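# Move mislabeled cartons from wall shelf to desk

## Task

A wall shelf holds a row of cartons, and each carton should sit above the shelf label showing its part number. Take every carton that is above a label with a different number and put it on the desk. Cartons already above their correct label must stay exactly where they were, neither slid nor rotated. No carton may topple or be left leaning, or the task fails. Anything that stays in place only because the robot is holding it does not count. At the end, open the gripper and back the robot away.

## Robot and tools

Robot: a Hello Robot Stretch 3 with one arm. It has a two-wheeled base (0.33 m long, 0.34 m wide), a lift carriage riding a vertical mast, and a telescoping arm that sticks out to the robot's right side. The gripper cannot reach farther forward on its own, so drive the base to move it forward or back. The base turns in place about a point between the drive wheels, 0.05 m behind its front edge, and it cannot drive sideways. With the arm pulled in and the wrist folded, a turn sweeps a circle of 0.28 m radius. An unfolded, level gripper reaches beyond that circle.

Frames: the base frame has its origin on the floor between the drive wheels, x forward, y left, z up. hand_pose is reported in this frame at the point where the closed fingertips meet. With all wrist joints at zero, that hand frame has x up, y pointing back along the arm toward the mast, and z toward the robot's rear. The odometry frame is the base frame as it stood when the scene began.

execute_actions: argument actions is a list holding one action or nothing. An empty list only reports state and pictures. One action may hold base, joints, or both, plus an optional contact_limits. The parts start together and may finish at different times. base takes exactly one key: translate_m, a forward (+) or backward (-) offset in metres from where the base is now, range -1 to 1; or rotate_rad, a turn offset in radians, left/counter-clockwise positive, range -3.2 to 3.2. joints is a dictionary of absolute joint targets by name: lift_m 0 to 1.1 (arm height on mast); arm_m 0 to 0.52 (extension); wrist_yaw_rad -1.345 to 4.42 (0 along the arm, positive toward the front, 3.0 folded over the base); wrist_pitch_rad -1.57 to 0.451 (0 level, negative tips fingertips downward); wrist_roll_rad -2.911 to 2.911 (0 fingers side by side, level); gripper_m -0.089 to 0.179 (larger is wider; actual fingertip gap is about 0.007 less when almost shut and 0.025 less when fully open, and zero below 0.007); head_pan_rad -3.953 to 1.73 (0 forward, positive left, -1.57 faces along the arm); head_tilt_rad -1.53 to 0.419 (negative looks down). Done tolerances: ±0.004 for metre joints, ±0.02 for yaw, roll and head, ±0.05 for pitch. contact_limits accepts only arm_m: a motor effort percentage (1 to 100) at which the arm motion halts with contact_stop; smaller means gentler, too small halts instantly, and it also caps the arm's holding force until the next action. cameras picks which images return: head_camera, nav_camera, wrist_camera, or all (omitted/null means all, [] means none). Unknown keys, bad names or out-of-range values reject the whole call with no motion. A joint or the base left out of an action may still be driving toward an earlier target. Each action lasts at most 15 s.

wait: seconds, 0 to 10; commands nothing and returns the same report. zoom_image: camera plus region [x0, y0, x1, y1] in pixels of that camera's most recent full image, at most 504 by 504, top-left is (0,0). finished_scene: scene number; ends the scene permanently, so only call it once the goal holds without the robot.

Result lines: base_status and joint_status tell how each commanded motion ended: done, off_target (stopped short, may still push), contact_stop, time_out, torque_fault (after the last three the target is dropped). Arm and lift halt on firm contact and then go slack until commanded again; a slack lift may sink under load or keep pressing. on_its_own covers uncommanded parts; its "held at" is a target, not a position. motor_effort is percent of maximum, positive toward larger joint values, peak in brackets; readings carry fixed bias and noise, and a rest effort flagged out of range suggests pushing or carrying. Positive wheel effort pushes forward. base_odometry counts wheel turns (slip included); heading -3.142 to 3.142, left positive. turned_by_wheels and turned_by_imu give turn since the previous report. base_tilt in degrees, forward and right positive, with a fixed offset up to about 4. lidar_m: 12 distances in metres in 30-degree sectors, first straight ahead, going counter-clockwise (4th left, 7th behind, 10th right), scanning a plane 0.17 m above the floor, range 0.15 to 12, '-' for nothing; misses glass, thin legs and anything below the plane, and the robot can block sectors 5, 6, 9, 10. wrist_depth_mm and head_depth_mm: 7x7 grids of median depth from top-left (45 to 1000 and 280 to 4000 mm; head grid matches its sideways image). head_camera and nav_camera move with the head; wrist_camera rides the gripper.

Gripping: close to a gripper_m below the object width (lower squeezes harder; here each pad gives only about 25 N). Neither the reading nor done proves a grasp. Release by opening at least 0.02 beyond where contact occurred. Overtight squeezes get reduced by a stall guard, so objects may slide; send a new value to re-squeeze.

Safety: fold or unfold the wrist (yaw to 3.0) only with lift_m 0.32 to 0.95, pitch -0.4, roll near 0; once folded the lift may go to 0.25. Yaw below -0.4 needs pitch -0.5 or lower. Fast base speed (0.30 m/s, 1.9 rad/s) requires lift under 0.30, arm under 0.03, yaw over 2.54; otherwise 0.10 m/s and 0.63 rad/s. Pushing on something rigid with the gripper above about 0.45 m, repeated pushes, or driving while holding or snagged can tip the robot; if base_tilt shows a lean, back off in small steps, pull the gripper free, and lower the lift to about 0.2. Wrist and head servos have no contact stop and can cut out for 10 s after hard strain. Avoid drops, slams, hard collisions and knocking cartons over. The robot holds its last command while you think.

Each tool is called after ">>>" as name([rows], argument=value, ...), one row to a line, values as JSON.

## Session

>>> execute_actions(actions=[])

Scene clock: 0.00 s.
base_odometry: x=+0.000 y=+0.000 heading=+0.000 (m, m, rad; odometry frame)
turned_by_wheels: +0.000 (rad since the last result)
turned_by_imu: +0.000 (rad since the last result)
base_tilt: forward=-0.5 right=+0.3 (deg)
lidar_m: 1.46 1.47 1.65 2.19 1.72 2.15 2.30 1.88 2.24 2.58 2.57 1.73
head_depth_mm: 1610 1616 1623 1621 1633 1631 1649 / 1558 1563 1560 1578 1566 1574 1586 / 1518 1507 1514 1516 1529 1536 1543 / 1471 1469 1474 1477 1478 1490 1480 / 1421 1429 1434 1431 1434 1446 1446 / 1386 1386 1390 1391 1400 1401 1400 / 1342 1349 1346 1347 1361 1365 1368
base_status: not commanded
joint_positions: lift_m=+0.593 arm_m=+0.000 wrist_yaw_rad=+3.132 wrist_pitch_rad=-0.429 wrist_roll_rad=+0.007 gripper_m=+0.037 head_pan_rad=+0.019 head_tilt_rad=-0.016
joint_status: not commanded
motor_effort: left_wheel=+1 right_wheel=+0 lift_m=+24 arm_m=+1 wrist_yaw_rad=+0 wrist_pitch_rad=+8 wrist_roll_rad=+0 gripper_m=+0 head_pan_rad=+0 head_tilt_rad=+1 (%)
hand_pose: x=-0.0190 y=+0.0783 z=+0.6035 quat_wxyz=(+0.155, +0.694, +0.147, +0.688) (m; base frame)
wrist_depth_mm: - - - - - - - / - - - - - - - / - - - - - - - / - - - - - - - / - - - - - - - / 870 868 877 877 - 852 887 / 750 742 751 778 744 754 745
pictures: head_camera (sideways: a quarter turn clockwise sets it upright), nav_camera (sideways: a quarter turn counterclockwise sets it upright), wrist_camera
Images, in order (width x height): head_camera 896x504, nav_camera 672x504, wrist_camera 644x364.

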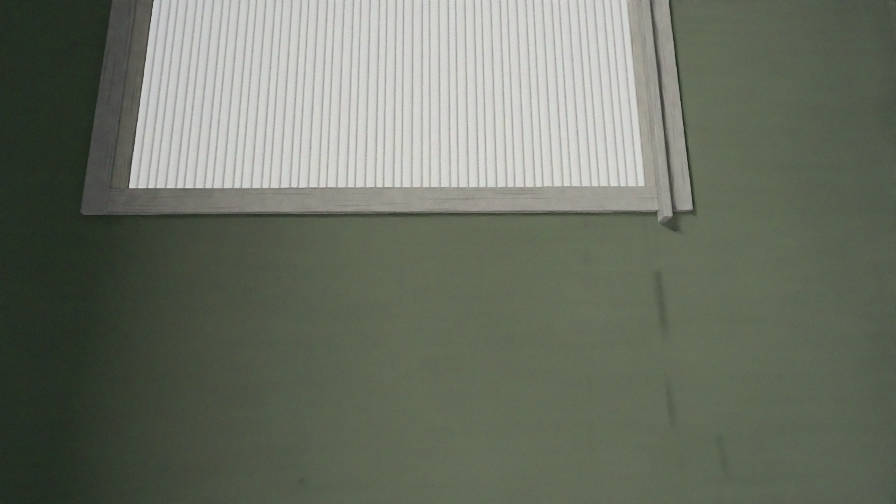

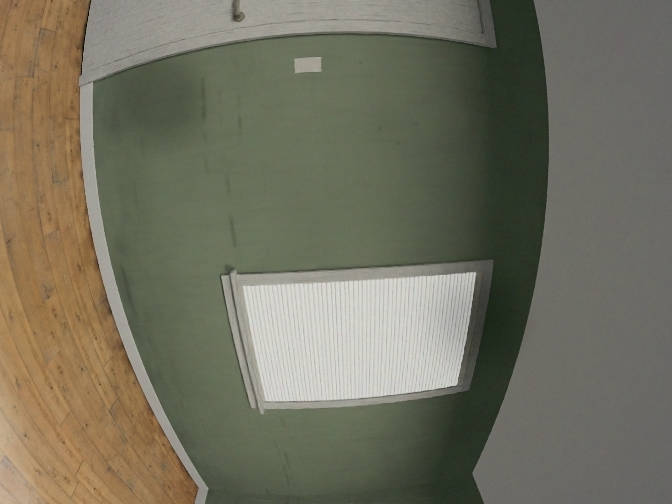

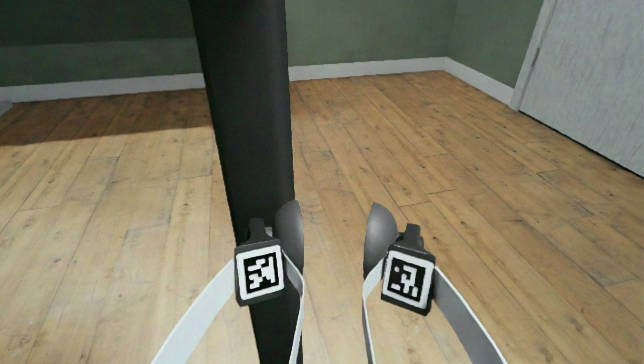

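>>> execute_actions([
  {"base": {"rotate_rad": -1.38}, "joints": {"lift_m": 0.288, "head_tilt_rad": -0.22}},
], cameras=["head_camera", "nav_camera"])

Scene clock: 10.37 s.
base_odometry: x=+0.000 y=+0.000 heading=-1.380 (m, m, rad; odometry frame)
turned_by_wheels: -1.380 (rad since the last result)
turned_by_imu: -1.367 (rad since the last result)
base_tilt: forward=-0.5 right=+0.3 (deg)
lidar_m: 2.57 2.33 1.57 1.46 1.49 1.87 1.72 2.16 2.47 2.30 1.98 2.77
head_depth_mm: 2397 2482 2576 2515 2784 2226 1702 / 2357 2444 2557 2495 2736 2240 1705 / 2330 2424 2530 2491 2728 2230 1700 / 2309 2407 2483 2568 2707 2252 1703 / 2289 2387 2442 2573 2669 2242 1704 / 2258 2353 2440 2550 2673 2239 1708 / 2248 2333 2420 2511 2611 2249 1697
base_status: done
joint_positions: lift_m=+0.289 arm_m=+0.000 wrist_yaw_rad=+3.132 wrist_pitch_rad=-0.430 wrist_roll_rad=+0.007 gripper_m=+0.037 head_pan_rad=+0.019 head_tilt_rad=-0.218
joint_status: all done
motor_effort: left_wheel=+4(7) right_wheel=-4(7) lift_m=+12(20) arm_m=+0(0) wrist_yaw_rad=+0(1) wrist_pitch_rad=+7(8) wrist_roll_rad=+0(0) gripper_m=+0(0) head_pan_rad=+1(0) head_tilt_rad=-1(13) (%)
hand_pose: x=-0.0190 y=+0.0782 z=+0.2986 quat_wxyz=(+0.155, +0.694, +0.147, +0.688) (m; base frame)
wrist_depth_mm: - - - - - - - / - - - - - - - / 931 949 943 928 972 937 972 / 714 739 725 725 745 721 740 / 597 596 587 604 620 602 607 / 504 529 - 528 - 510 510 / 448 - - - 437 442 430
pictures: head_camera (sideways: a quarter turn clockwise sets it upright), nav_camera (sideways: a quarter turn counterclockwise sets it upright)
Images, in order (width x height): head_camera 896x504, nav_camera 672x504.

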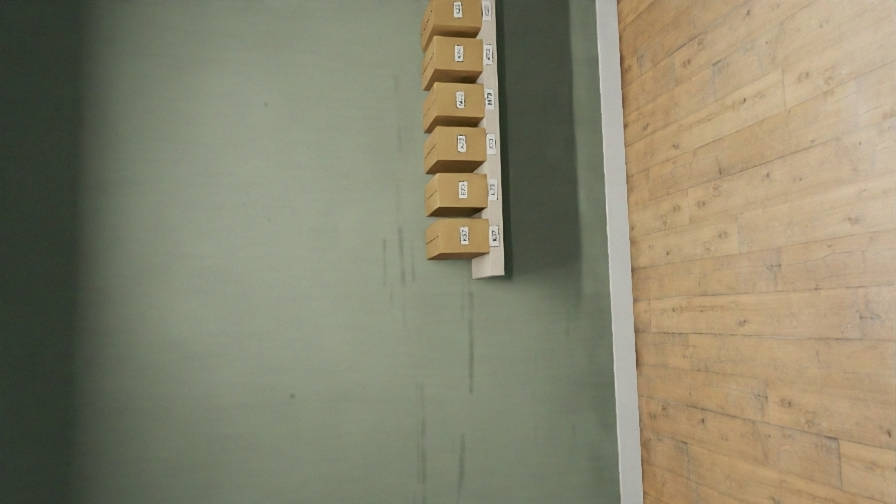

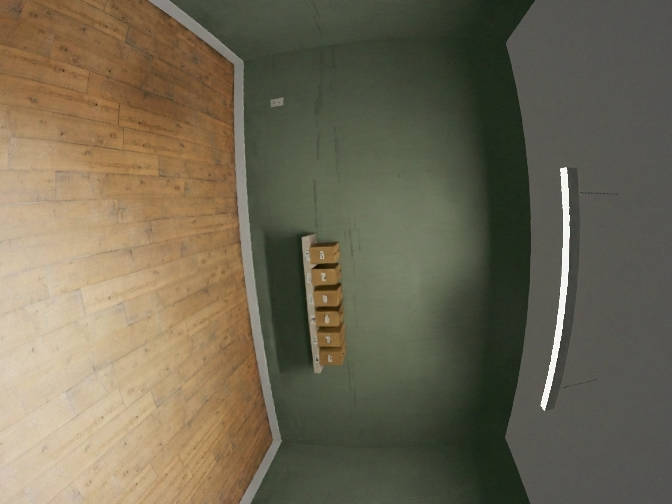

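>>> zoom_image(camera="head_camera", region=[415, 0, 515, 140])

>>> zoom_image(camera="head_camera", region=[415, 125, 515, 285])

Region (415, 0, 515, 140) of head_camera's 896x504 image, scaled by 3.600, with more detail than that image has; it fills the left 360 columns of this view, and the rest is white.

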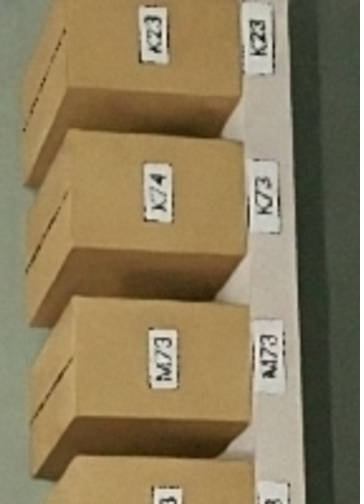

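Region (415, 125, 515, 285) of head_camera's 896x504 image, scaled by 3.150, with more detail than that image has; it fills the left 315 columns of this view, and the rest is white.

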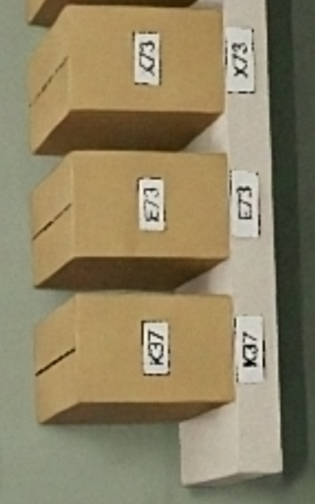

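>>> execute_actions([
  {"base": {"rotate_rad": -0.368}, "joints": {"head_pan_rad": 0.3, "head_tilt_rad": -0.38}},
], cameras=[])

>>> execute_actions([
  {"base": {"translate_m": 1.0}},
], cameras=["head_camera", "nav_camera"])

Scene clock: 24.93 s.
base_odometry: x=+0.000 y=+0.000 heading=-1.748 (m, m, rad; odometry frame)
turned_by_wheels: -0.368 (rad since the last result)
turned_by_imu: -0.363 (rad since the last result)
base_tilt: forward=-0.5 right=+0.2 (deg)
lidar_m: 2.64 2.58 1.98 1.50 1.48 1.54 2.19 1.73 2.15 2.36 1.98 2.24
head_depth_mm: 2383 2566 2714 2939 2380 1801 1454 / 2358 2510 2496 2899 2416 1813 1459 / 2296 2463 2455 2834 2419 1819 1458 / 2248 2412 2500 2764 2408 1823 1454 / 2216 2361 2468 2729 2426 1813 1453 / 2186 2325 2471 2637 2425 1825 1457 / 2143 2277 2411 2586 2403 1831 1454
base_status: done
joint_positions: lift_m=+0.289 arm_m=+0.000 wrist_yaw_rad=+3.132 wrist_pitch_rad=-0.430 wrist_roll_rad=+0.007 gripper_m=+0.037 head_pan_rad=+0.293 head_tilt_rad=-0.376
joint_status: all done
motor_effort: left_wheel=+3(9) right_wheel=-4(10) lift_m=+12(12) arm_m=+0(1) wrist_yaw_rad=+0(1) wrist_pitch_rad=+8(8) wrist_roll_rad=+0(0) gripper_m=+0(0) head_pan_rad=+3(24) head_tilt_rad=-1(13) (%)
hand_pose: x=-0.0190 y=+0.0782 z=+0.2986 quat_wxyz=(+0.155, +0.694, +0.147, +0.688) (m; base frame)
wrist_depth_mm: - - - - - - - / - - - - - - - / 958 929 910 953 938 965 941 / 718 725 726 737 738 722 735 / 602 593 601 606 631 611 598 / 496 522 - 522 - 518 504 / 446 - - - 438 445 442
pictures: none
No camera images: the call's "cameras" was empty. Leave "cameras" out to get every camera's image.

Scene clock: 29.93 s.
base_odometry: x=-0.176 y=-0.984 heading=-1.748 (m, m, rad; odometry frame)
turned_by_wheels: +0.000 (rad since the last result)
turned_by_imu: +0.002 (rad since the last result)
base_tilt: forward=-0.4 right=+0.4 (deg)
lidar_m: 1.72 1.68 1.77 1.97 1.94 2.02 2.86 2.65 2.49 1.47 1.48 1.94
head_depth_mm: 1546 1660 1776 1901 2080 1805 1444 / 1522 1612 1741 1592 2029 1822 1454 / 1490 1586 1694 1578 1979 1806 1446 / 1457 1553 1664 1538 1933 1816 1453 / 1435 1527 1639 1519 1882 1837 1454 / 1415 1495 1604 1477 1852 1815 1463 / 1385 1472 1559 1459 1789 1824 1456
base_status: done
joint_positions: lift_m=+0.289 arm_m=+0.000 wrist_yaw_rad=+3.132 wrist_pitch_rad=-0.430 wrist_roll_rad=+0.007 gripper_m=+0.037 head_pan_rad=+0.293 head_tilt_rad=-0.376
joint_status: not commanded
motor_effort: left_wheel=+3(12) right_wheel=-4(7) lift_m=+13(12) arm_m=+0(0) wrist_yaw_rad=+0(0) wrist_pitch_rad=+8(8) wrist_roll_rad=+0(0) gripper_m=+0(0) head_pan_rad=+3(4) head_tilt_rad=-1(1) (%)
hand_pose: x=-0.0190 y=+0.0782 z=+0.2986 quat_wxyz=(+0.155, +0.694, +0.147, +0.688) (m; base frame)
wrist_depth_mm: - - - - - - - / - - - - - - - / 957 946 894 947 920 918 952 / 715 725 734 720 747 728 743 / 583 602 596 587 613 607 601 / 512 516 - 514 - 507 506 / 447 - - - 438 448 443
pictures: head_camera (sideways: a quarter turn clockwise sets it upright), nav_camera (sideways: a quarter turn counterclockwise sets it upright)
Images, in order (width x height): head_camera 896x504, nav_camera 672x504.

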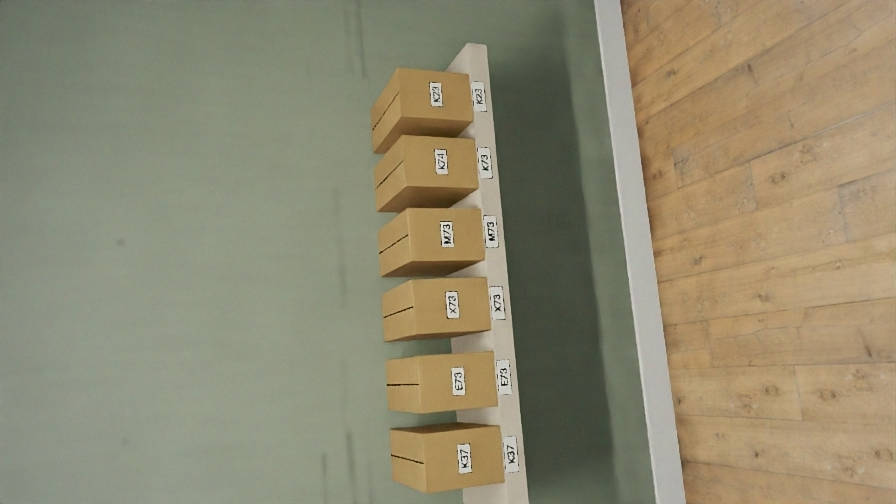

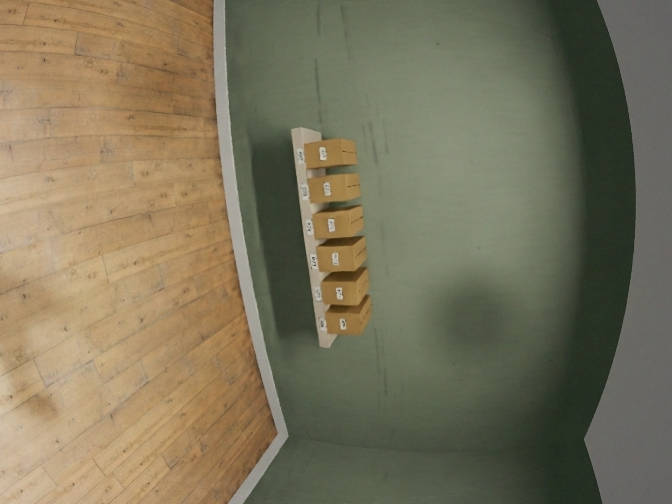

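>>> zoom_image(camera="head_camera", region=[360, 50, 520, 270])

>>> zoom_image(camera="head_camera", region=[375, 270, 535, 500])

Region (360, 50, 520, 270) of head_camera's 896x504 image, scaled by 2.291, with more detail than that image has; it fills the left 367 columns of this view, and the rest is white.

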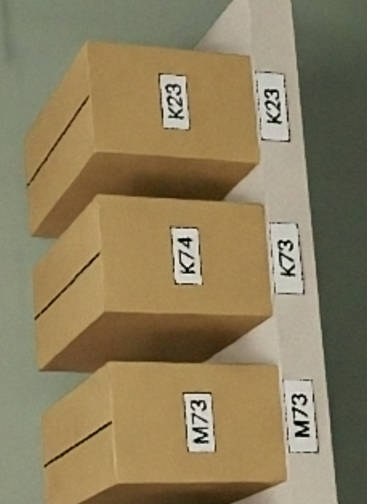

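Region (375, 270, 535, 500) of head_camera's 896x504 image, scaled by 2.191, with more detail than that image has; it fills the left 351 columns of this view, and the rest is white.

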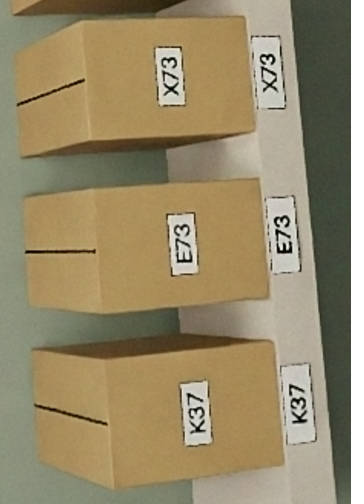

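>>> execute_actions([
  {"base": {"translate_m": 0.7}, "joints": {"wrist_yaw_rad": 2.65, "wrist_pitch_rad": -0.4, "gripper_m": 0.09}},
], cameras=[])

>>> execute_actions([
  {"base": {"translate_m": 0.292}, "joints": {"lift_m": 0.655, "wrist_yaw_rad": 0.0, "wrist_roll_rad": 0.0, "gripper_m": 0.152, "head_pan_rad": -1.57, "head_tilt_rad": -0.6}},
], cameras=["nav_camera"])

Scene clock: 44.57 s.
base_odometry: x=-0.299 y=-1.674 heading=-1.747 (m, m, rad; odometry frame)
turned_by_wheels: +0.000 (rad since the last result)
turned_by_imu: +0.001 (rad since the last result)
base_tilt: forward=-0.6 right=+0.4 (deg)
lidar_m: 1.08 1.06 1.11 1.59 2.26 2.36 3.34 3.29 1.89 1.19 1.53 1.43
head_depth_mm: 952 1019 1094 1174 1276 1404 1456 / 931 995 1071 1146 950 1364 1437 / 917 974 1048 1106 950 1333 1414 / 899 960 1026 1090 908 959 1381 / 883 938 1008 1069 992 960 1354 / 866 924 986 1053 898 922 1333 / 852 906 965 1033 896 895 1306
base_status: done
joint_positions: lift_m=+0.289 arm_m=+0.000 wrist_yaw_rad=+2.651 wrist_pitch_rad=-0.418 wrist_roll_rad=+0.007 gripper_m=+0.090 head_pan_rad=+0.293 head_tilt_rad=-0.377
joint_status: all done
motor_effort: left_wheel=+4(11) right_wheel=-4(6) lift_m=+13(12) arm_m=+0(1) wrist_yaw_rad=-2(4) wrist_pitch_rad=+11(12) wrist_roll_rad=+0(0) gripper_m=+1(100) head_pan_rad=+3(3) head_tilt_rad=-1(1) (%)
hand_pose: x=+0.0844 y=+0.0532 z=+0.3011 quat_wxyz=(+0.311, +0.709, -0.026, +0.633) (m; base frame)
wrist_depth_mm: - - - - - 871 783 / - - - - - 932 799 / 951 975 931 943 968 915 852 / 724 736 751 752 741 749 749 / 625 611 639 611 608 598 621 / - 517 512 510 515 520 518 / - - - 445 447 445 449
pictures: none
No camera images: the call's "cameras" was empty. Leave "cameras" out to get every camera's image.

Scene clock: 48.83 s.
base_odometry: x=-0.350 y=-1.961 heading=-1.747 (m, m, rad; odometry frame)
turned_by_wheels: +0.000 (rad since the last result)
turned_by_imu: +0.001 (rad since the last result)
base_tilt: forward=-0.5 right=+0.3 (deg)
lidar_m: 0.82 0.80 0.84 1.20 2.40 2.50 3.55 3.53 1.56 1.17 1.39 1.07
head_depth_mm: 1550 1726 1692 1745 1806 1468 1252 / 1472 1631 1700 1694 1752 1478 1251 / 1397 1545 1621 1515 1704 1485 1268 / 1321 1454 1582 1540 1703 1483 1254 / 1261 1391 1528 1717 1824 1487 1261 / 1204 1327 1458 1604 1732 1490 1259 / 1163 1266 1376 1517 1674 1486 1259
base_status: done
joint_positions: lift_m=+0.654 arm_m=+0.000 wrist_yaw_rad=+0.002 wrist_pitch_rad=-0.418 wrist_roll_rad=+0.005 gripper_m=+0.152 head_pan_rad=-1.563 head_tilt_rad=-0.593
joint_status: all done
motor_effort: left_wheel=+3(12) right_wheel=-3(7) lift_m=+33(29) arm_m=+1(0) wrist_yaw_rad=-3(4) wrist_pitch_rad=+11(11) wrist_roll_rad=-1(2) gripper_m=+1(100) head_pan_rad=-4(42) head_tilt_rad=-3(14) (%)
hand_pose: x=-0.0212 y=-0.3691 z=+0.6672 quat_wxyz=(+0.690, +0.147, -0.693, -0.147) (m; base frame)
wrist_depth_mm: 881 957 - - - - - / 925 - - - - - - / - - - - - - - / - - - - - - - / - - - - - - - / 929 - 948 952 943 920 982 / 820 843 820 832 811 823 810
pictures: nav_camera (sideways: a quarter turn counterclockwise sets it upright)
Images, in order (width x height): nav_camera 672x504.

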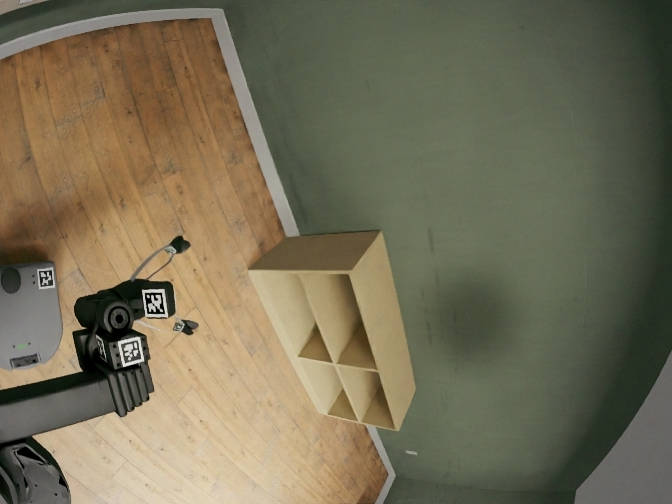

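>>> execute_actions([
  {"base": {"rotate_rad": 2.036}, "joints": {"lift_m": 1.0, "wrist_pitch_rad": -1.35, "arm_m": 0.27}},
], cameras=["head_camera", "wrist_camera"])

Scene clock: 59.33 s.
base_odometry: x=-0.350 y=-1.961 heading=+0.289 (m, m, rad; odometry frame)
turned_by_wheels: +2.036 (rad since the last result)
turned_by_imu: +2.016 (rad since the last result)
base_tilt: forward=-0.6 right=+0.4 (deg)
lidar_m: 2.37 2.46 3.36 3.52 1.56 1.17 1.39 1.12 0.83 0.79 0.83 1.13
head_depth_mm: 653 700 814 854 695 1211 1250 / 652 - - 837 712 1207 1251 / 653 697 - 877 695 1210 1252 / 651 708 795 872 697 1215 1257 / 651 716 800 846 719 1213 1258 / 651 716 800 846 698 1208 1252 / 654 717 798 817 712 1205 1262
base_status: done
joint_positions: lift_m=+0.999 arm_m=+0.270 wrist_yaw_rad=+0.000 wrist_pitch_rad=-1.349 wrist_roll_rad=+0.005 gripper_m=+0.152 head_pan_rad=-1.563 head_tilt_rad=-0.593
joint_status: all done
motor_effort: left_wheel=-2(7) right_wheel=+4(8) lift_m=+33(33) arm_m=+3(6) wrist_yaw_rad=-1(2) wrist_pitch_rad=+0(9) wrist_roll_rad=-2(2) gripper_m=+0(0) head_pan_rad=-2(4) head_tilt_rad=-3(2) (%)
hand_pose: x=-0.0216 y=-0.4476 z=+0.8829 quat_wxyz=(+0.551, +0.440, -0.553, -0.443) (m; base frame)
wrist_depth_mm: 218 217 275 212 209 229 209 / 218 217 281 211 209 247 206 / 403 396 382 386 356 308 301 / - - - - - - - / - - - - - - - / - - - - - - - / - - - - - - -
pictures: head_camera (sideways: a quarter turn clockwise sets it upright), wrist_camera
Images, in order (width x height): head_camera 896x504, wrist_camera 644x364.

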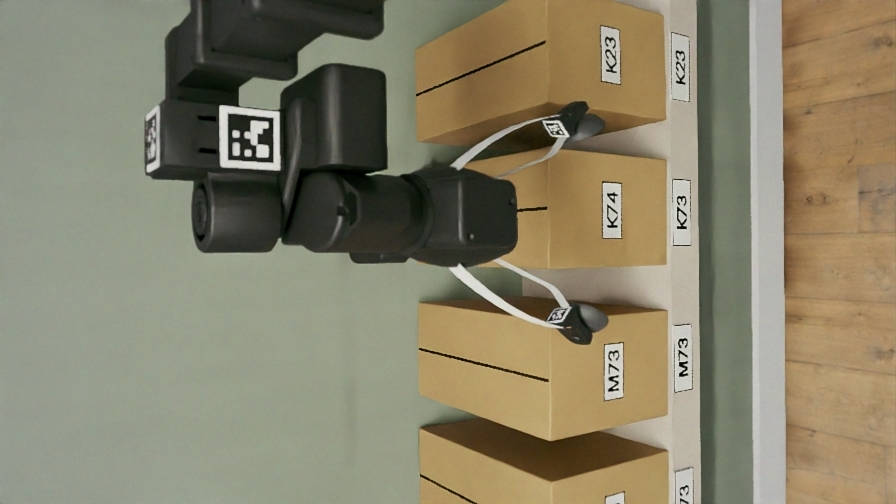

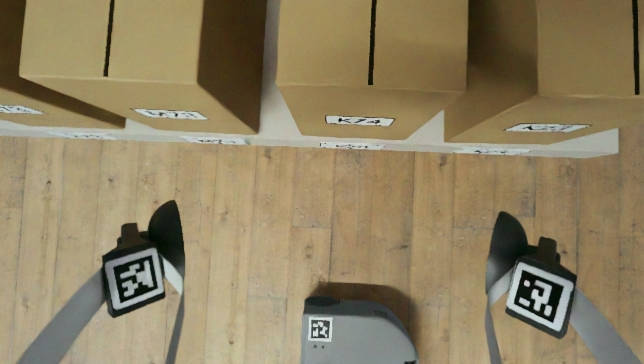

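>>> execute_actions([
  {"base": {"translate_m": -0.017}, "joints": {"arm_m": 0.482, "lift_m": 0.974}},
], cameras=["head_camera", "wrist_camera"])

Scene clock: 68.73 s.
base_odometry: x=-0.366 y=-1.966 heading=+0.288 (m, m, rad; odometry frame)
turned_by_wheels: +0.000 (rad since the last result)
turned_by_imu: +0.000 (rad since the last result)
base_tilt: forward=-0.5 right=+0.3 (deg)
lidar_m: 2.39 2.48 3.40 3.54 1.55 1.16 1.38 1.12 0.83 0.80 0.83 1.13
head_depth_mm: 653 709 - 822 695 1210 1251 / 651 690 815 807 697 1215 1251 / 653 - 812 846 712 1205 1248 / 653 709 793 810 698 1212 1254 / 651 717 799 849 775 1210 1255 / 651 718 797 814 697 1206 1259 / 651 718 797 851 713 1206 1262
base_status: done
joint_positions: lift_m=+0.975 arm_m=+0.482 wrist_yaw_rad=+0.000 wrist_pitch_rad=-1.349 wrist_roll_rad=+0.005 gripper_m=+0.152 head_pan_rad=-1.563 head_tilt_rad=-0.593
joint_status: all done
motor_effort: left_wheel=-2(6) right_wheel=+4(5) lift_m=+12(27) arm_m=+4(5) wrist_yaw_rad=-1(0) wrist_pitch_rad=+0(0) wrist_roll_rad=-2(2) gripper_m=+1(1) head_pan_rad=-4(4) head_tilt_rad=-2(2) (%)
hand_pose: x=-0.0216 y=-0.6594 z=+0.8580 quat_wxyz=(+0.551, +0.441, -0.553, -0.443) (m; base frame)
wrist_depth_mm: 191 191 211 186 185 194 182 / 190 189 233 185 184 206 181 / 188 189 238 185 182 206 179 / 188 187 245 184 181 205 178 / 186 185 249 182 180 231 178 / 186 - 182 181 180 239 176 / - 185 182 179 178 200 175
pictures: head_camera (sideways: a quarter turn clockwise sets it upright), wrist_camera
Images, in order (width x height): head_camera 896x504, wrist_camera 644x364.

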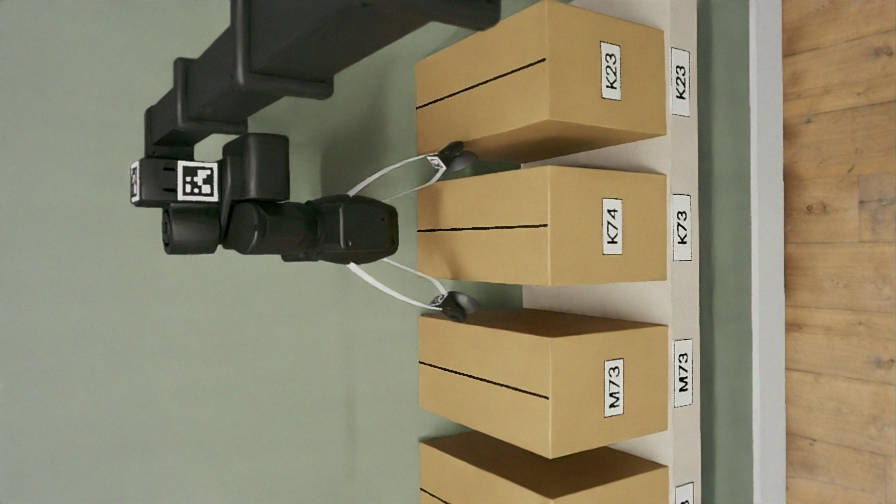

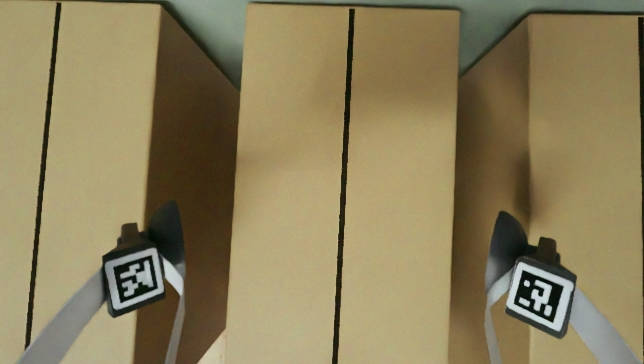

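>>> execute_actions([
  {"joints": {"lift_m": 0.946, "gripper_m": 0.150}},
], cameras=["head_camera", "wrist_camera"])

Scene clock: 74.40 s.
base_odometry: x=-0.366 y=-1.966 heading=+0.288 (m, m, rad; odometry frame)
turned_by_wheels: +0.000 (rad since the last result)
turned_by_imu: +0.000 (rad since the last result)
base_tilt: forward=-0.5 right=+0.4 (deg)
lidar_m: 2.39 2.48 3.38 3.53 1.55 1.15 1.38 1.12 0.83 0.80 0.83 1.14
head_depth_mm: 651 718 - - 699 1213 1252 / 653 704 813 806 697 1212 1256 / 652 697 827 845 712 1213 1256 / 651 709 795 781 696 1212 1256 / 652 716 796 856 774 1211 1254 / 651 719 798 815 696 1211 1254 / 650 718 799 846 713 1202 1258
base_status: not commanded
joint_positions: lift_m=+0.947 arm_m=+0.482 wrist_yaw_rad=+0.000 wrist_pitch_rad=-1.349 wrist_roll_rad=+0.005 gripper_m=+0.150 head_pan_rad=-1.563 head_tilt_rad=-0.593
joint_status: all done
motor_effort: left_wheel=-2(2) right_wheel=+4(4) lift_m=+12(13) arm_m=+4(3) wrist_yaw_rad=+0(0) wrist_pitch_rad=+0(0) wrist_roll_rad=-2(2) gripper_m=+0(53) head_pan_rad=-3(4) head_tilt_rad=-2(2) (%)
hand_pose: x=-0.0216 y=-0.6594 z=+0.8300 quat_wxyz=(+0.551, +0.441, -0.553, -0.443) (m; base frame)
wrist_depth_mm: 162 171 160 159 157 181 154 / 161 173 159 157 156 193 153 / 160 175 158 156 154 193 152 / 159 178 156 156 154 191 151 / 157 158 156 154 153 178 150 / 157 - 154 153 151 217 149 / - 185 153 153 151 187 149
pictures: head_camera (sideways: a quarter turn clockwise sets it upright), wrist_camera
Images, in order (width x height): head_camera 896x504, wrist_camera 644x364.

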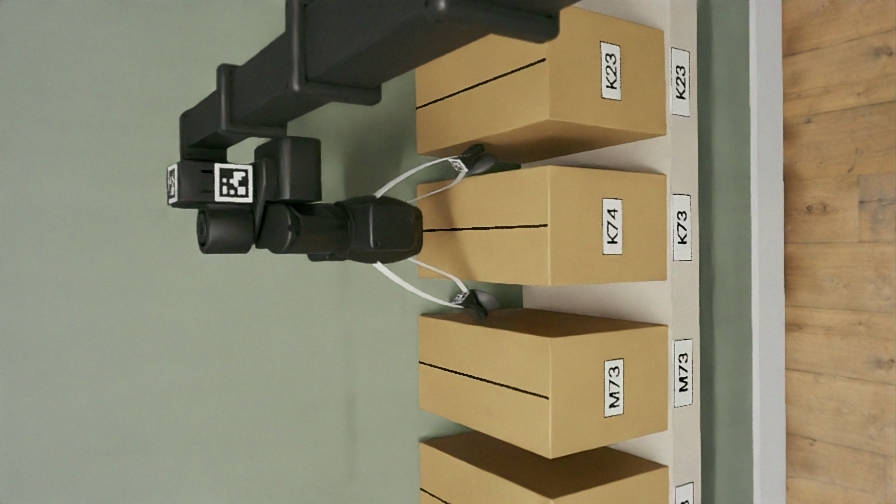

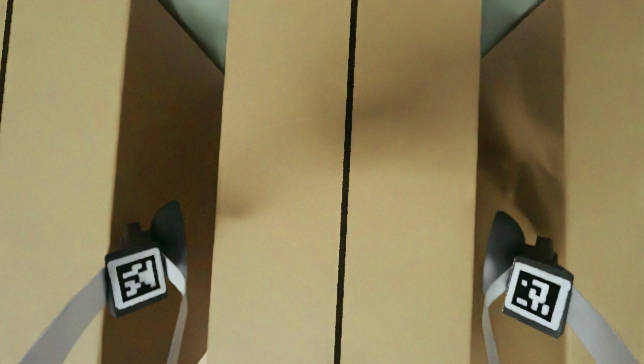

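>>> zoom_image(camera="wrist_camera", region=[440, 180, 620, 360])

>>> zoom_image(camera="wrist_camera", region=[70, 170, 250, 350])

Region (440, 180, 620, 360) of wrist_camera's 644x364 image, scaled by 2.800.

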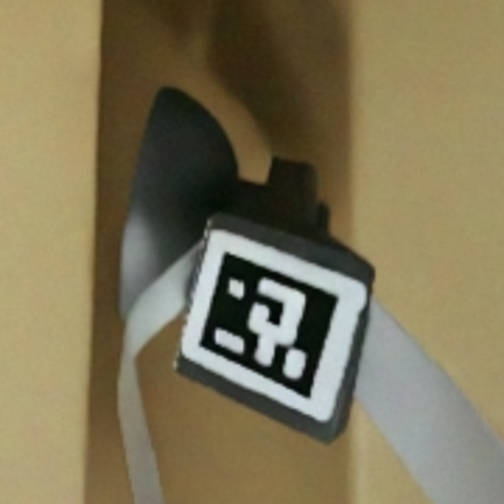

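Region (70, 170, 250, 350) of wrist_camera's 644x364 image, scaled by 2.800.

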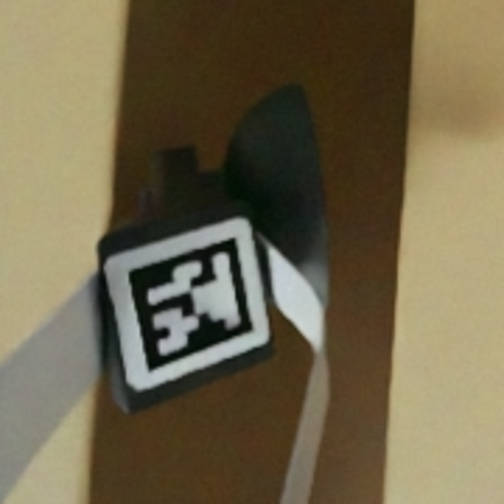

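>>> execute_actions([
  {"base": {"translate_m": -0.0012}, "joints": {"lift_m": 0.9255}},
], cameras=["head_camera", "wrist_camera"])

Scene clock: 85.47 s.
base_odometry: x=-0.367 y=-1.966 heading=+0.288 (m, m, rad; odometry frame)
turned_by_wheels: +0.000 (rad since the last result)
turned_by_imu: +0.000 (rad since the last result)
base_tilt: forward=-0.5 right=+0.4 (deg)
lidar_m: 2.39 2.49 3.37 3.54 1.54 1.15 1.37 1.12 0.83 0.80 0.83 1.14
head_depth_mm: 652 719 775 - 699 1214 1247 / 653 708 - 777 697 1211 1252 / 652 698 825 840 712 1210 1254 / 651 708 800 776 697 1208 1251 / 650 719 799 853 786 1209 1258 / 650 719 797 812 695 1212 1257 / 652 716 799 846 716 1208 1266
base_status: done
joint_positions: lift_m=+0.926 arm_m=+0.482 wrist_yaw_rad=+0.000 wrist_pitch_rad=-1.349 wrist_roll_rad=+0.005 gripper_m=+0.150 head_pan_rad=-1.563 head_tilt_rad=-0.593
joint_status: all done
motor_effort: left_wheel=-2(7) right_wheel=+3(7) lift_m=+12(14) arm_m=+4(3) wrist_yaw_rad=-1(0) wrist_pitch_rad=+0(0) wrist_roll_rad=-2(2) gripper_m=+0(0) head_pan_rad=-3(3) head_tilt_rad=-2(2) (%)
hand_pose: x=-0.0216 y=-0.6594 z=+0.8095 quat_wxyz=(+0.551, +0.441, -0.553, -0.443) (m; base frame)
wrist_depth_mm: 141 173 139 138 137 167 135 / 140 175 138 137 136 168 134 / 139 177 137 136 135 166 133 / 138 181 136 134 133 165 133 / 137 161 135 134 133 132 131 / 136 - 134 133 131 132 129 / - 188 133 132 131 173 129
pictures: head_camera (sideways: a quarter turn clockwise sets it upright), wrist_camera
Images, in order (width x height): head_camera 896x504, wrist_camera 644x364.

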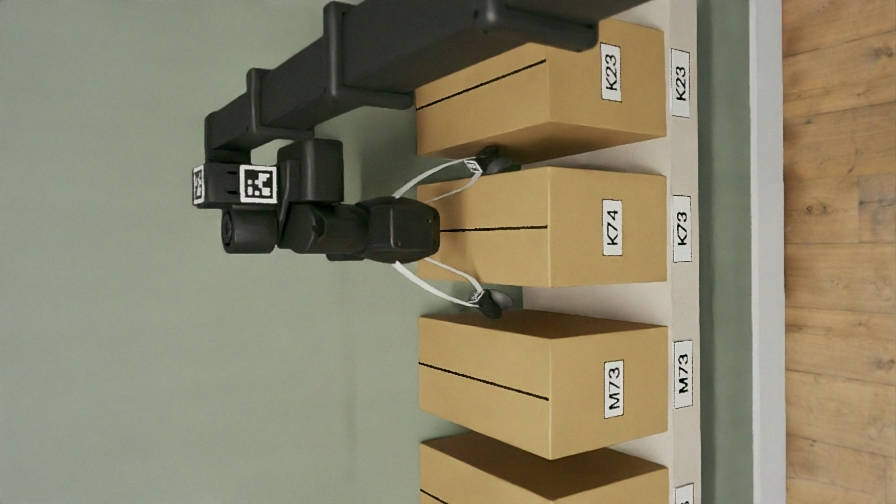

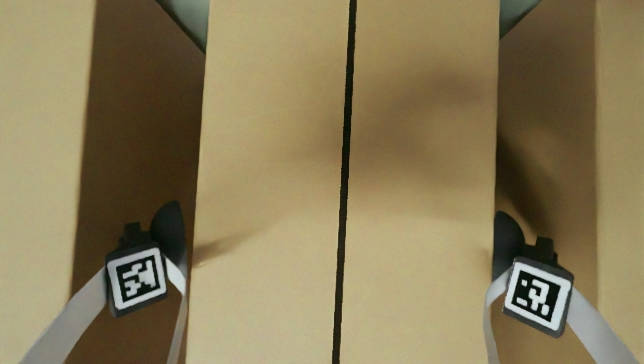

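Both fingers are in the gaps without touching the neighbours, so I'll close the gripper.

>>> execute_actions([
  {"joints": {"gripper_m": 0.093}},
], cameras=["wrist_camera"])

Scene clock: 87.70 s.
base_odometry: x=-0.367 y=-1.966 heading=+0.288 (m, m, rad; odometry frame)
turned_by_wheels: +0.000 (rad since the last result)
turned_by_imu: +0.000 (rad since the last result)
base_tilt: forward=-0.5 right=+0.4 (deg)
lidar_m: 2.39 2.48 3.39 3.53 1.54 1.16 1.37 1.12 0.82 0.80 0.83 1.13
head_depth_mm: 653 719 775 - 698 1212 1253 / 651 709 - 776 697 1216 1251 / 653 704 827 840 713 1211 1255 / 652 708 799 776 699 1210 1252 / 649 717 799 856 785 1209 1255 / 650 718 798 813 696 1213 1258 / 651 716 799 847 715 1206 1257
base_status: not commanded
joint_positions: lift_m=+0.926 arm_m=+0.482 wrist_yaw_rad=+0.000 wrist_pitch_rad=-1.349 wrist_roll_rad=+0.005 gripper_m=+0.116 head_pan_rad=-1.563 head_tilt_rad=-0.593
joint_status: gripper_m off_target (ended at +0.116, target +0.093)
motor_effort: left_wheel=-2(2) right_wheel=+4(4) lift_m=+12(13) arm_m=+4(4) wrist_yaw_rad=+0(0) wrist_pitch_rad=+0(0) wrist_roll_rad=-2(2) gripper_m=-100(100) head_pan_rad=-2(4) head_tilt_rad=-2(2) (%)
hand_pose: x=-0.0216 y=-0.6594 z=+0.8095 quat_wxyz=(+0.551, +0.441, -0.553, -0.443) (m; base frame)
wrist_depth_mm: 141 173 138 137 136 168 134 / 140 175 138 136 135 177 134 / 139 177 136 135 134 177 133 / 138 181 136 134 133 175 132 / 137 165 134 134 132 163 131 / 137 - 134 133 132 - 130 / - 189 132 132 131 179 128
pictures: wrist_camera
Images, in order (width x height): wrist_camera 644x364.

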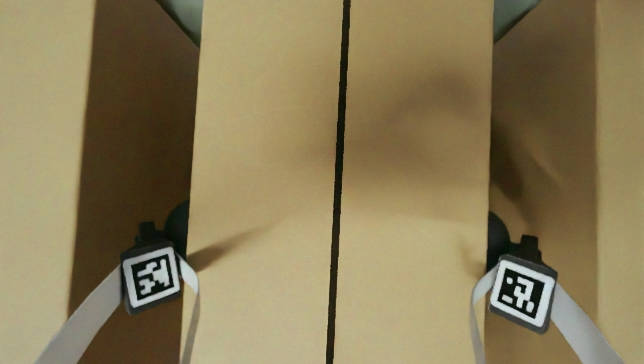

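>>> execute_actions(actions=[], cameras=["head_camera"])

Scene clock: 89.17 s.
base_odometry: x=-0.367 y=-1.966 heading=+0.288 (m, m, rad; odometry frame)
turned_by_wheels: +0.000 (rad since the last result)
turned_by_imu: +0.000 (rad since the last result)
base_tilt: forward=-0.5 right=+0.3 (deg)
lidar_m: 2.39 2.48 3.37 3.53 1.54 1.15 1.37 1.12 0.82 0.80 0.83 1.14
head_depth_mm: 652 718 776 - 700 1218 1254 / 651 708 - 777 697 1210 1248 / 652 704 828 839 711 1210 1252 / 652 708 799 779 698 1208 1251 / 652 719 797 854 785 1210 1250 / 651 719 798 812 697 1212 1254 / 651 717 797 850 714 1212 1261
base_status: not commanded
joint_positions: lift_m=+0.926 arm_m=+0.482 wrist_yaw_rad=+0.000 wrist_pitch_rad=-1.349 wrist_roll_rad=+0.005 gripper_m=+0.094 head_pan_rad=-1.563 head_tilt_rad=-0.593
joint_status: gripper_m off_target (ended at +0.116, target +0.093)
on_its_own: gripper_m moved -0.022 to your old target +0.093
motor_effort: left_wheel=-2(2) right_wheel=+4(4) lift_m=+12(13) arm_m=+3(4) wrist_yaw_rad=-1(0) wrist_pitch_rad=+0(0) wrist_roll_rad=-2(2) gripper_m=-57(100) head_pan_rad=-4(4) head_tilt_rad=-2(2) (%)
hand_pose: x=-0.0216 y=-0.6594 z=+0.8094 quat_wxyz=(+0.551, +0.441, -0.553, -0.443) (m; base frame)
wrist_depth_mm: 141 172 139 137 136 167 134 / 140 175 136 137 135 177 134 / 139 178 136 135 133 177 132 / 138 180 135 134 133 176 132 / 137 166 134 133 133 164 132 / 137 - 133 133 131 - 130 / - 188 133 132 130 172 129
pictures: head_camera (sideways: a quarter turn clockwise sets it upright)
Images, in order (width x height): head_camera 896x504.

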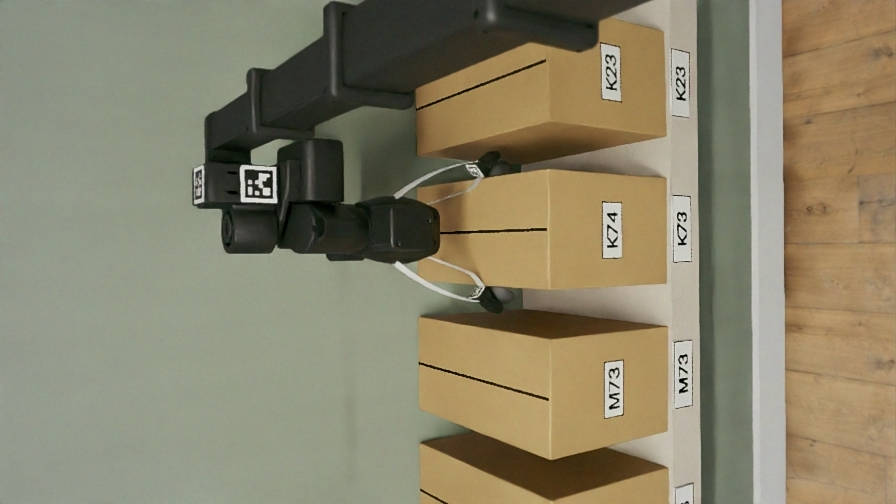

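>>> execute_actions([
  {"joints": {"lift_m": 0.943}},
], cameras=["wrist_camera"])

Scene clock: 91.33 s.
base_odometry: x=-0.367 y=-1.966 heading=+0.288 (m, m, rad; odometry frame)
turned_by_wheels: +0.000 (rad since the last result)
turned_by_imu: +0.000 (rad since the last result)
base_tilt: forward=-0.5 right=+0.4 (deg)
lidar_m: 2.39 2.48 3.37 3.53 1.54 1.16 1.38 1.12 0.83 0.80 0.82 1.14
head_depth_mm: 653 720 - - 699 1215 1250 / 653 703 819 806 697 1211 1248 / 652 697 825 841 709 1211 1257 / 652 707 798 765 683 1213 1254 / 650 718 799 854 786 1211 1251 / 652 717 800 812 696 1211 1254 / 650 719 797 848 716 1210 1254
base_status: not commanded
joint_positions: lift_m=+0.942 arm_m=+0.482 wrist_yaw_rad=+0.000 wrist_pitch_rad=-1.350 wrist_roll_rad=+0.005 gripper_m=+0.094 head_pan_rad=-1.563 head_tilt_rad=-0.593
joint_status: all done
motor_effort: left_wheel=-2(2) right_wheel=+4(4) lift_m=+34(37) arm_m=+4(4) wrist_yaw_rad=+0(0) wrist_pitch_rad=+1(0) wrist_roll_rad=-2(2) gripper_m=-57(57) head_pan_rad=-3(4) head_tilt_rad=-2(2) (%)
hand_pose: x=-0.0216 y=-0.6591 z=+0.8258 quat_wxyz=(+0.551, +0.441, -0.553, -0.443) (m; base frame)
wrist_depth_mm: 157 172 139 137 136 168 150 / 157 176 137 136 135 178 149 / 156 177 136 135 134 177 148 / 153 180 135 134 133 176 147 / 153 166 134 133 132 164 146 / 153 - 133 132 131 - 145 / - 189 132 132 130 172 144
pictures: wrist_camera
Images, in order (width x height): wrist_camera 644x364.

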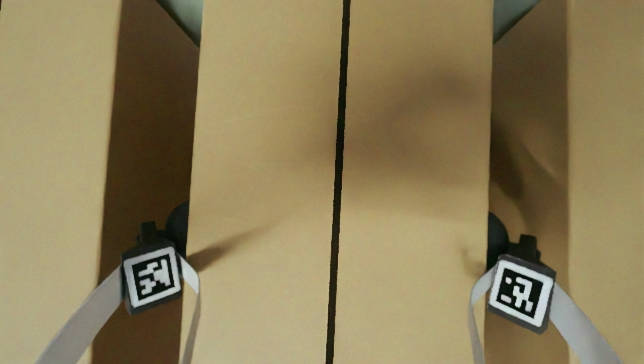

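The carton lifted with the gripper. Next I'll retract the arm and look toward the desk.

>>> execute_actions([
  {"joints": {"lift_m": 1.04, "arm_m": 0.18, "head_pan_rad": 1.5, "head_tilt_rad": -0.25}},
], cameras=["head_camera", "wrist_camera"])

Scene clock: 97.47 s.
base_odometry: x=-0.367 y=-1.966 heading=+0.288 (m, m, rad; odometry frame)
turned_by_wheels: +0.000 (rad since the last result)
turned_by_imu: +0.000 (rad since the last result)
base_tilt: forward=-0.5 right=+0.4 (deg)
lidar_m: 2.38 2.48 3.40 3.52 1.54 1.16 1.37 1.12 0.82 0.80 0.83 1.13
head_depth_mm: 3656 3811 - - 2939 2114 1622 / 3610 3771 3937 - 2962 2101 1624 / 3574 3735 3886 - 2971 2098 1627 / 3546 3700 3908 - 2984 2087 1618 / 3459 3697 3840 - 3013 2102 1614 / 3516 3633 3821 3943 3021 2106 1623 / 3425 3606 3780 3918 2978 2114 1627
base_status: not commanded
joint_positions: lift_m=+1.039 arm_m=+0.180 wrist_yaw_rad=+0.000 wrist_pitch_rad=-1.351 wrist_roll_rad=+0.004 gripper_m=+0.094 head_pan_rad=+1.493 head_tilt_rad=-0.261
joint_status: all done
motor_effort: left_wheel=-3(1) right_wheel=+4(4) lift_m=+33(34) arm_m=-3(4) wrist_yaw_rad=-1(0) wrist_pitch_rad=+1(1) wrist_roll_rad=-2(2) gripper_m=-57(57) head_pan_rad=+2(43) head_tilt_rad=+4(16) (%)
hand_pose: x=-0.0216 y=-0.3575 z=+0.9228 quat_wxyz=(+0.551, +0.441, -0.552, -0.444) (m; base frame)
wrist_depth_mm: 350 331 139 137 137 279 670 / 482 465 137 136 135 390 - / - - 136 135 134 - - / - - 136 134 133 - - / - - 134 133 132 - - / - - 133 132 131 - - / - - 132 131 130 - -
pictures: head_camera (sideways: a quarter turn clockwise sets it upright), wrist_camera
Images, in order (width x height): head_camera 896x504, wrist_camera 644x364.

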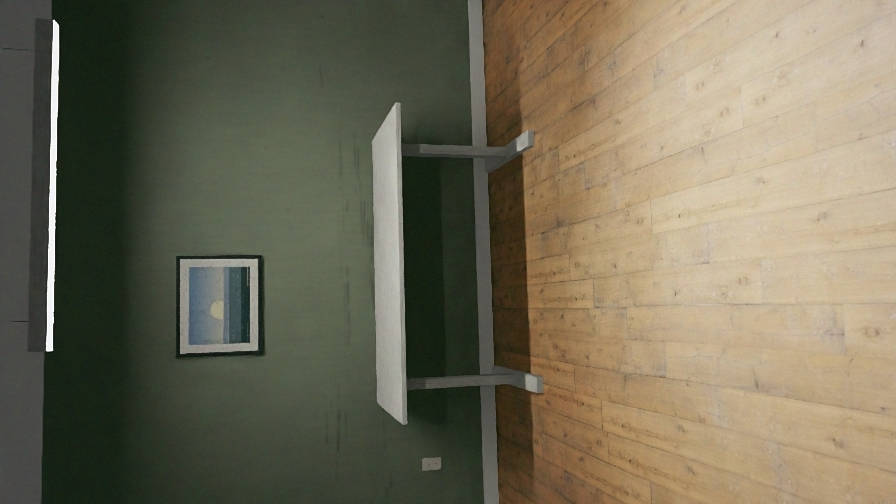

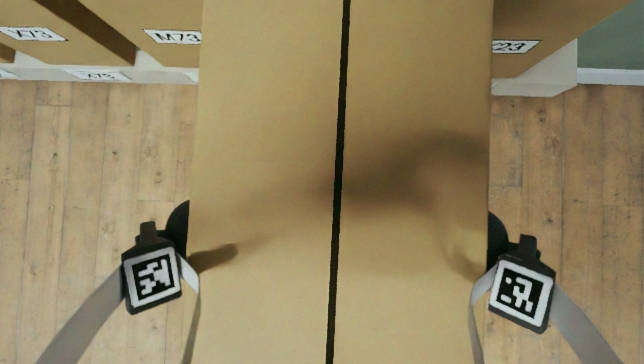

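>>> execute_actions([
  {"base": {"rotate_rad": 1.56}, "joints": {"head_pan_rad": 0.0, "head_tilt_rad": -0.4}},
], cameras=[])

>>> execute_actions([
  {"base": {"translate_m": 1.0}},
], cameras=[])

>>> execute_actions([
  {"base": {"translate_m": 1.0}, "joints": {"arm_m": 0.35}},
], cameras=["head_camera"])

Scene clock: 103.80 s.
base_odometry: x=-0.367 y=-1.966 heading=+1.848 (m, m, rad; odometry frame)
turned_by_wheels: +1.560 (rad since the last result)
turned_by_imu: +1.544 (rad since the last result)
base_tilt: forward=-0.5 right=+0.4 (deg)
lidar_m: 3.53 1.54 1.15 1.37 1.13 0.83 0.80 0.82 1.13 2.39 2.47 3.33
head_depth_mm: 3425 3682 3974 3393 2321 1768 1424 / 3431 3671 3862 3327 2318 1775 1424 / 3474 3642 3873 3393 2340 1773 1429 / 3431 3639 3897 3440 2331 1775 1438 / 3418 3684 3833 3401 2328 1775 1440 / 3391 3696 3928 3401 2327 1782 1438 / 3389 3659 3873 3422 2339 1775 1440
base_status: done
joint_positions: lift_m=+1.039 arm_m=+0.180 wrist_yaw_rad=+0.000 wrist_pitch_rad=-1.351 wrist_roll_rad=+0.004 gripper_m=+0.094 head_pan_rad=+0.007 head_tilt_rad=-0.395
joint_status: all done
motor_effort: left_wheel=-2(6) right_wheel=+4(9) lift_m=+34(33) arm_m=-3(3) wrist_yaw_rad=-1(0) wrist_pitch_rad=+2(1) wrist_roll_rad=-1(2) gripper_m=-57(57) head_pan_rad=-3(42) head_tilt_rad=-2(10) (%)
hand_pose: x=-0.0216 y=-0.3575 z=+0.9228 quat_wxyz=(+0.551, +0.441, -0.552, -0.444) (m; base frame)
wrist_depth_mm: - - 138 137 136 - 951 / - - 138 136 135 - - / - - 137 135 135 - 945 / - - 135 134 133 - 977 / - - 135 134 133 - 960 / - - 133 132 132 - 967 / - - 133 131 130 - 849
pictures: none
No camera images: the call's "cameras" was empty. Leave "cameras" out to get every camera's image.

Scene clock: 114.87 s.
base_odometry: x=-0.641 y=-1.004 heading=+1.848 (m, m, rad; odometry frame)
turned_by_wheels: +0.000 (rad since the last result)
turned_by_imu: +0.000 (rad since the last result)
base_tilt: forward=-0.5 right=+0.3 (deg)
lidar_m: 2.54 1.95 1.24 0.99 1.20 1.86 1.80 1.86 2.47 2.39 2.47 2.65
head_depth_mm: 2561 2737 2829 3078 2323 1765 1422 / 2545 2739 2823 3087 2325 1767 1425 / 2535 2749 2808 3075 2331 1770 1429 / 2547 2709 2831 3084 2320 1779 1427 / 2546 2714 2839 3056 2339 1778 1440 / 2538 2716 2904 3059 2360 1773 1432 / 2526 2722 2942 3038 2340 1781 1435
base_status: done
joint_positions: lift_m=+1.039 arm_m=+0.180 wrist_yaw_rad=+0.000 wrist_pitch_rad=-1.351 wrist_roll_rad=+0.004 gripper_m=+0.094 head_pan_rad=+0.007 head_tilt_rad=-0.395
joint_status: not commanded
motor_effort: left_wheel=-3(3) right_wheel=+4(10) lift_m=+33(34) arm_m=-2(3) wrist_yaw_rad=+0(0) wrist_pitch_rad=+1(1) wrist_roll_rad=-2(2) gripper_m=-57(57) head_pan_rad=-3(2) head_tilt_rad=-1(1) (%)
hand_pose: x=-0.0216 y=-0.3575 z=+0.9228 quat_wxyz=(+0.551, +0.441, -0.552, -0.444) (m; base frame)
wrist_depth_mm: - - 138 137 136 - - / - - 138 136 135 - - / - - 136 135 134 - - / - - 135 135 133 - - / - - 134 134 132 - - / - - 134 132 131 - - / - - 132 132 131 - -
pictures: none
No camera images: the call's "cameras" was empty. Leave "cameras" out to get every camera's image.

Scene clock: 126.00 s.
base_odometry: x=-0.915 y=-0.042 heading=+1.848 (m, m, rad; odometry frame)
turned_by_wheels: +0.000 (rad since the last result)
turned_by_imu: -0.002 (rad since the last result)
base_tilt: forward=-0.5 right=+0.4 (deg)
lidar_m: 1.55 1.95 1.42 0.98 1.26 1.71 2.80 2.90 2.47 2.38 2.45 1.72
head_depth_mm: 1667 1793 1925 1515 2209 1759 1426 / 1681 1791 1904 1517 2198 1782 1425 / 1665 1787 1925 1519 2197 1781 1434 / 1645 1790 1918 1525 2187 1784 1430 / 1647 1785 1902 1525 2190 1775 1438 / 1678 1783 1904 1524 2055 1789 1440 / 1651 1787 1917 1536 2184 1790 1432
base_status: done
joint_positions: lift_m=+1.039 arm_m=+0.350 wrist_yaw_rad=+0.000 wrist_pitch_rad=-1.351 wrist_roll_rad=+0.004 gripper_m=+0.094 head_pan_rad=+0.007 head_tilt_rad=-0.395
joint_status: all done
motor_effort: left_wheel=-2(4) right_wheel=+4(10) lift_m=+34(33) arm_m=+4(3) wrist_yaw_rad=+0(1) wrist_pitch_rad=+1(2) wrist_roll_rad=-2(2) gripper_m=-57(57) head_pan_rad=-3(5) head_tilt_rad=-1(2) (%)
hand_pose: x=-0.0216 y=-0.5269 z=+0.9228 quat_wxyz=(+0.551, +0.441, -0.552, -0.444) (m; base frame)
wrist_depth_mm: - - 139 137 136 - - / - - 137 136 135 - - / - - 136 135 134 - - / - - 136 134 132 - - / - - 134 133 132 - - / - - 133 132 131 - - / - - 132 131 131 - -
pictures: head_camera (sideways: a quarter turn clockwise sets it upright)
Images, in order (width x height): head_camera 896x504.

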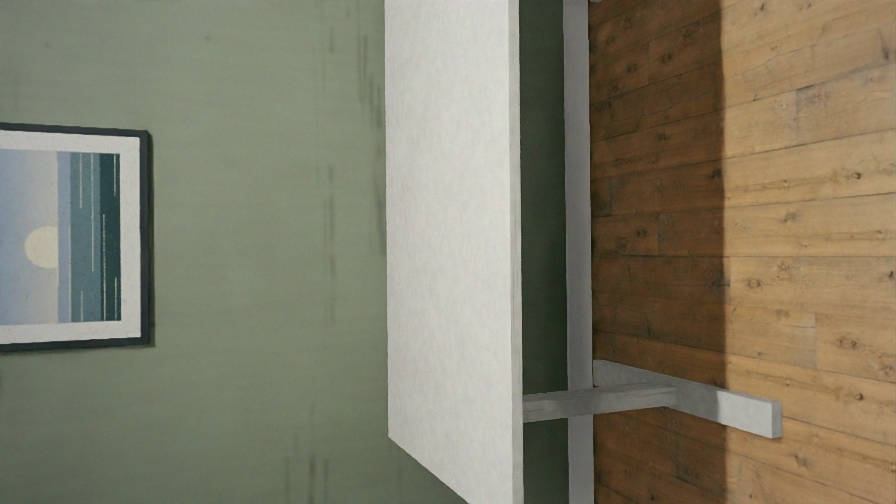

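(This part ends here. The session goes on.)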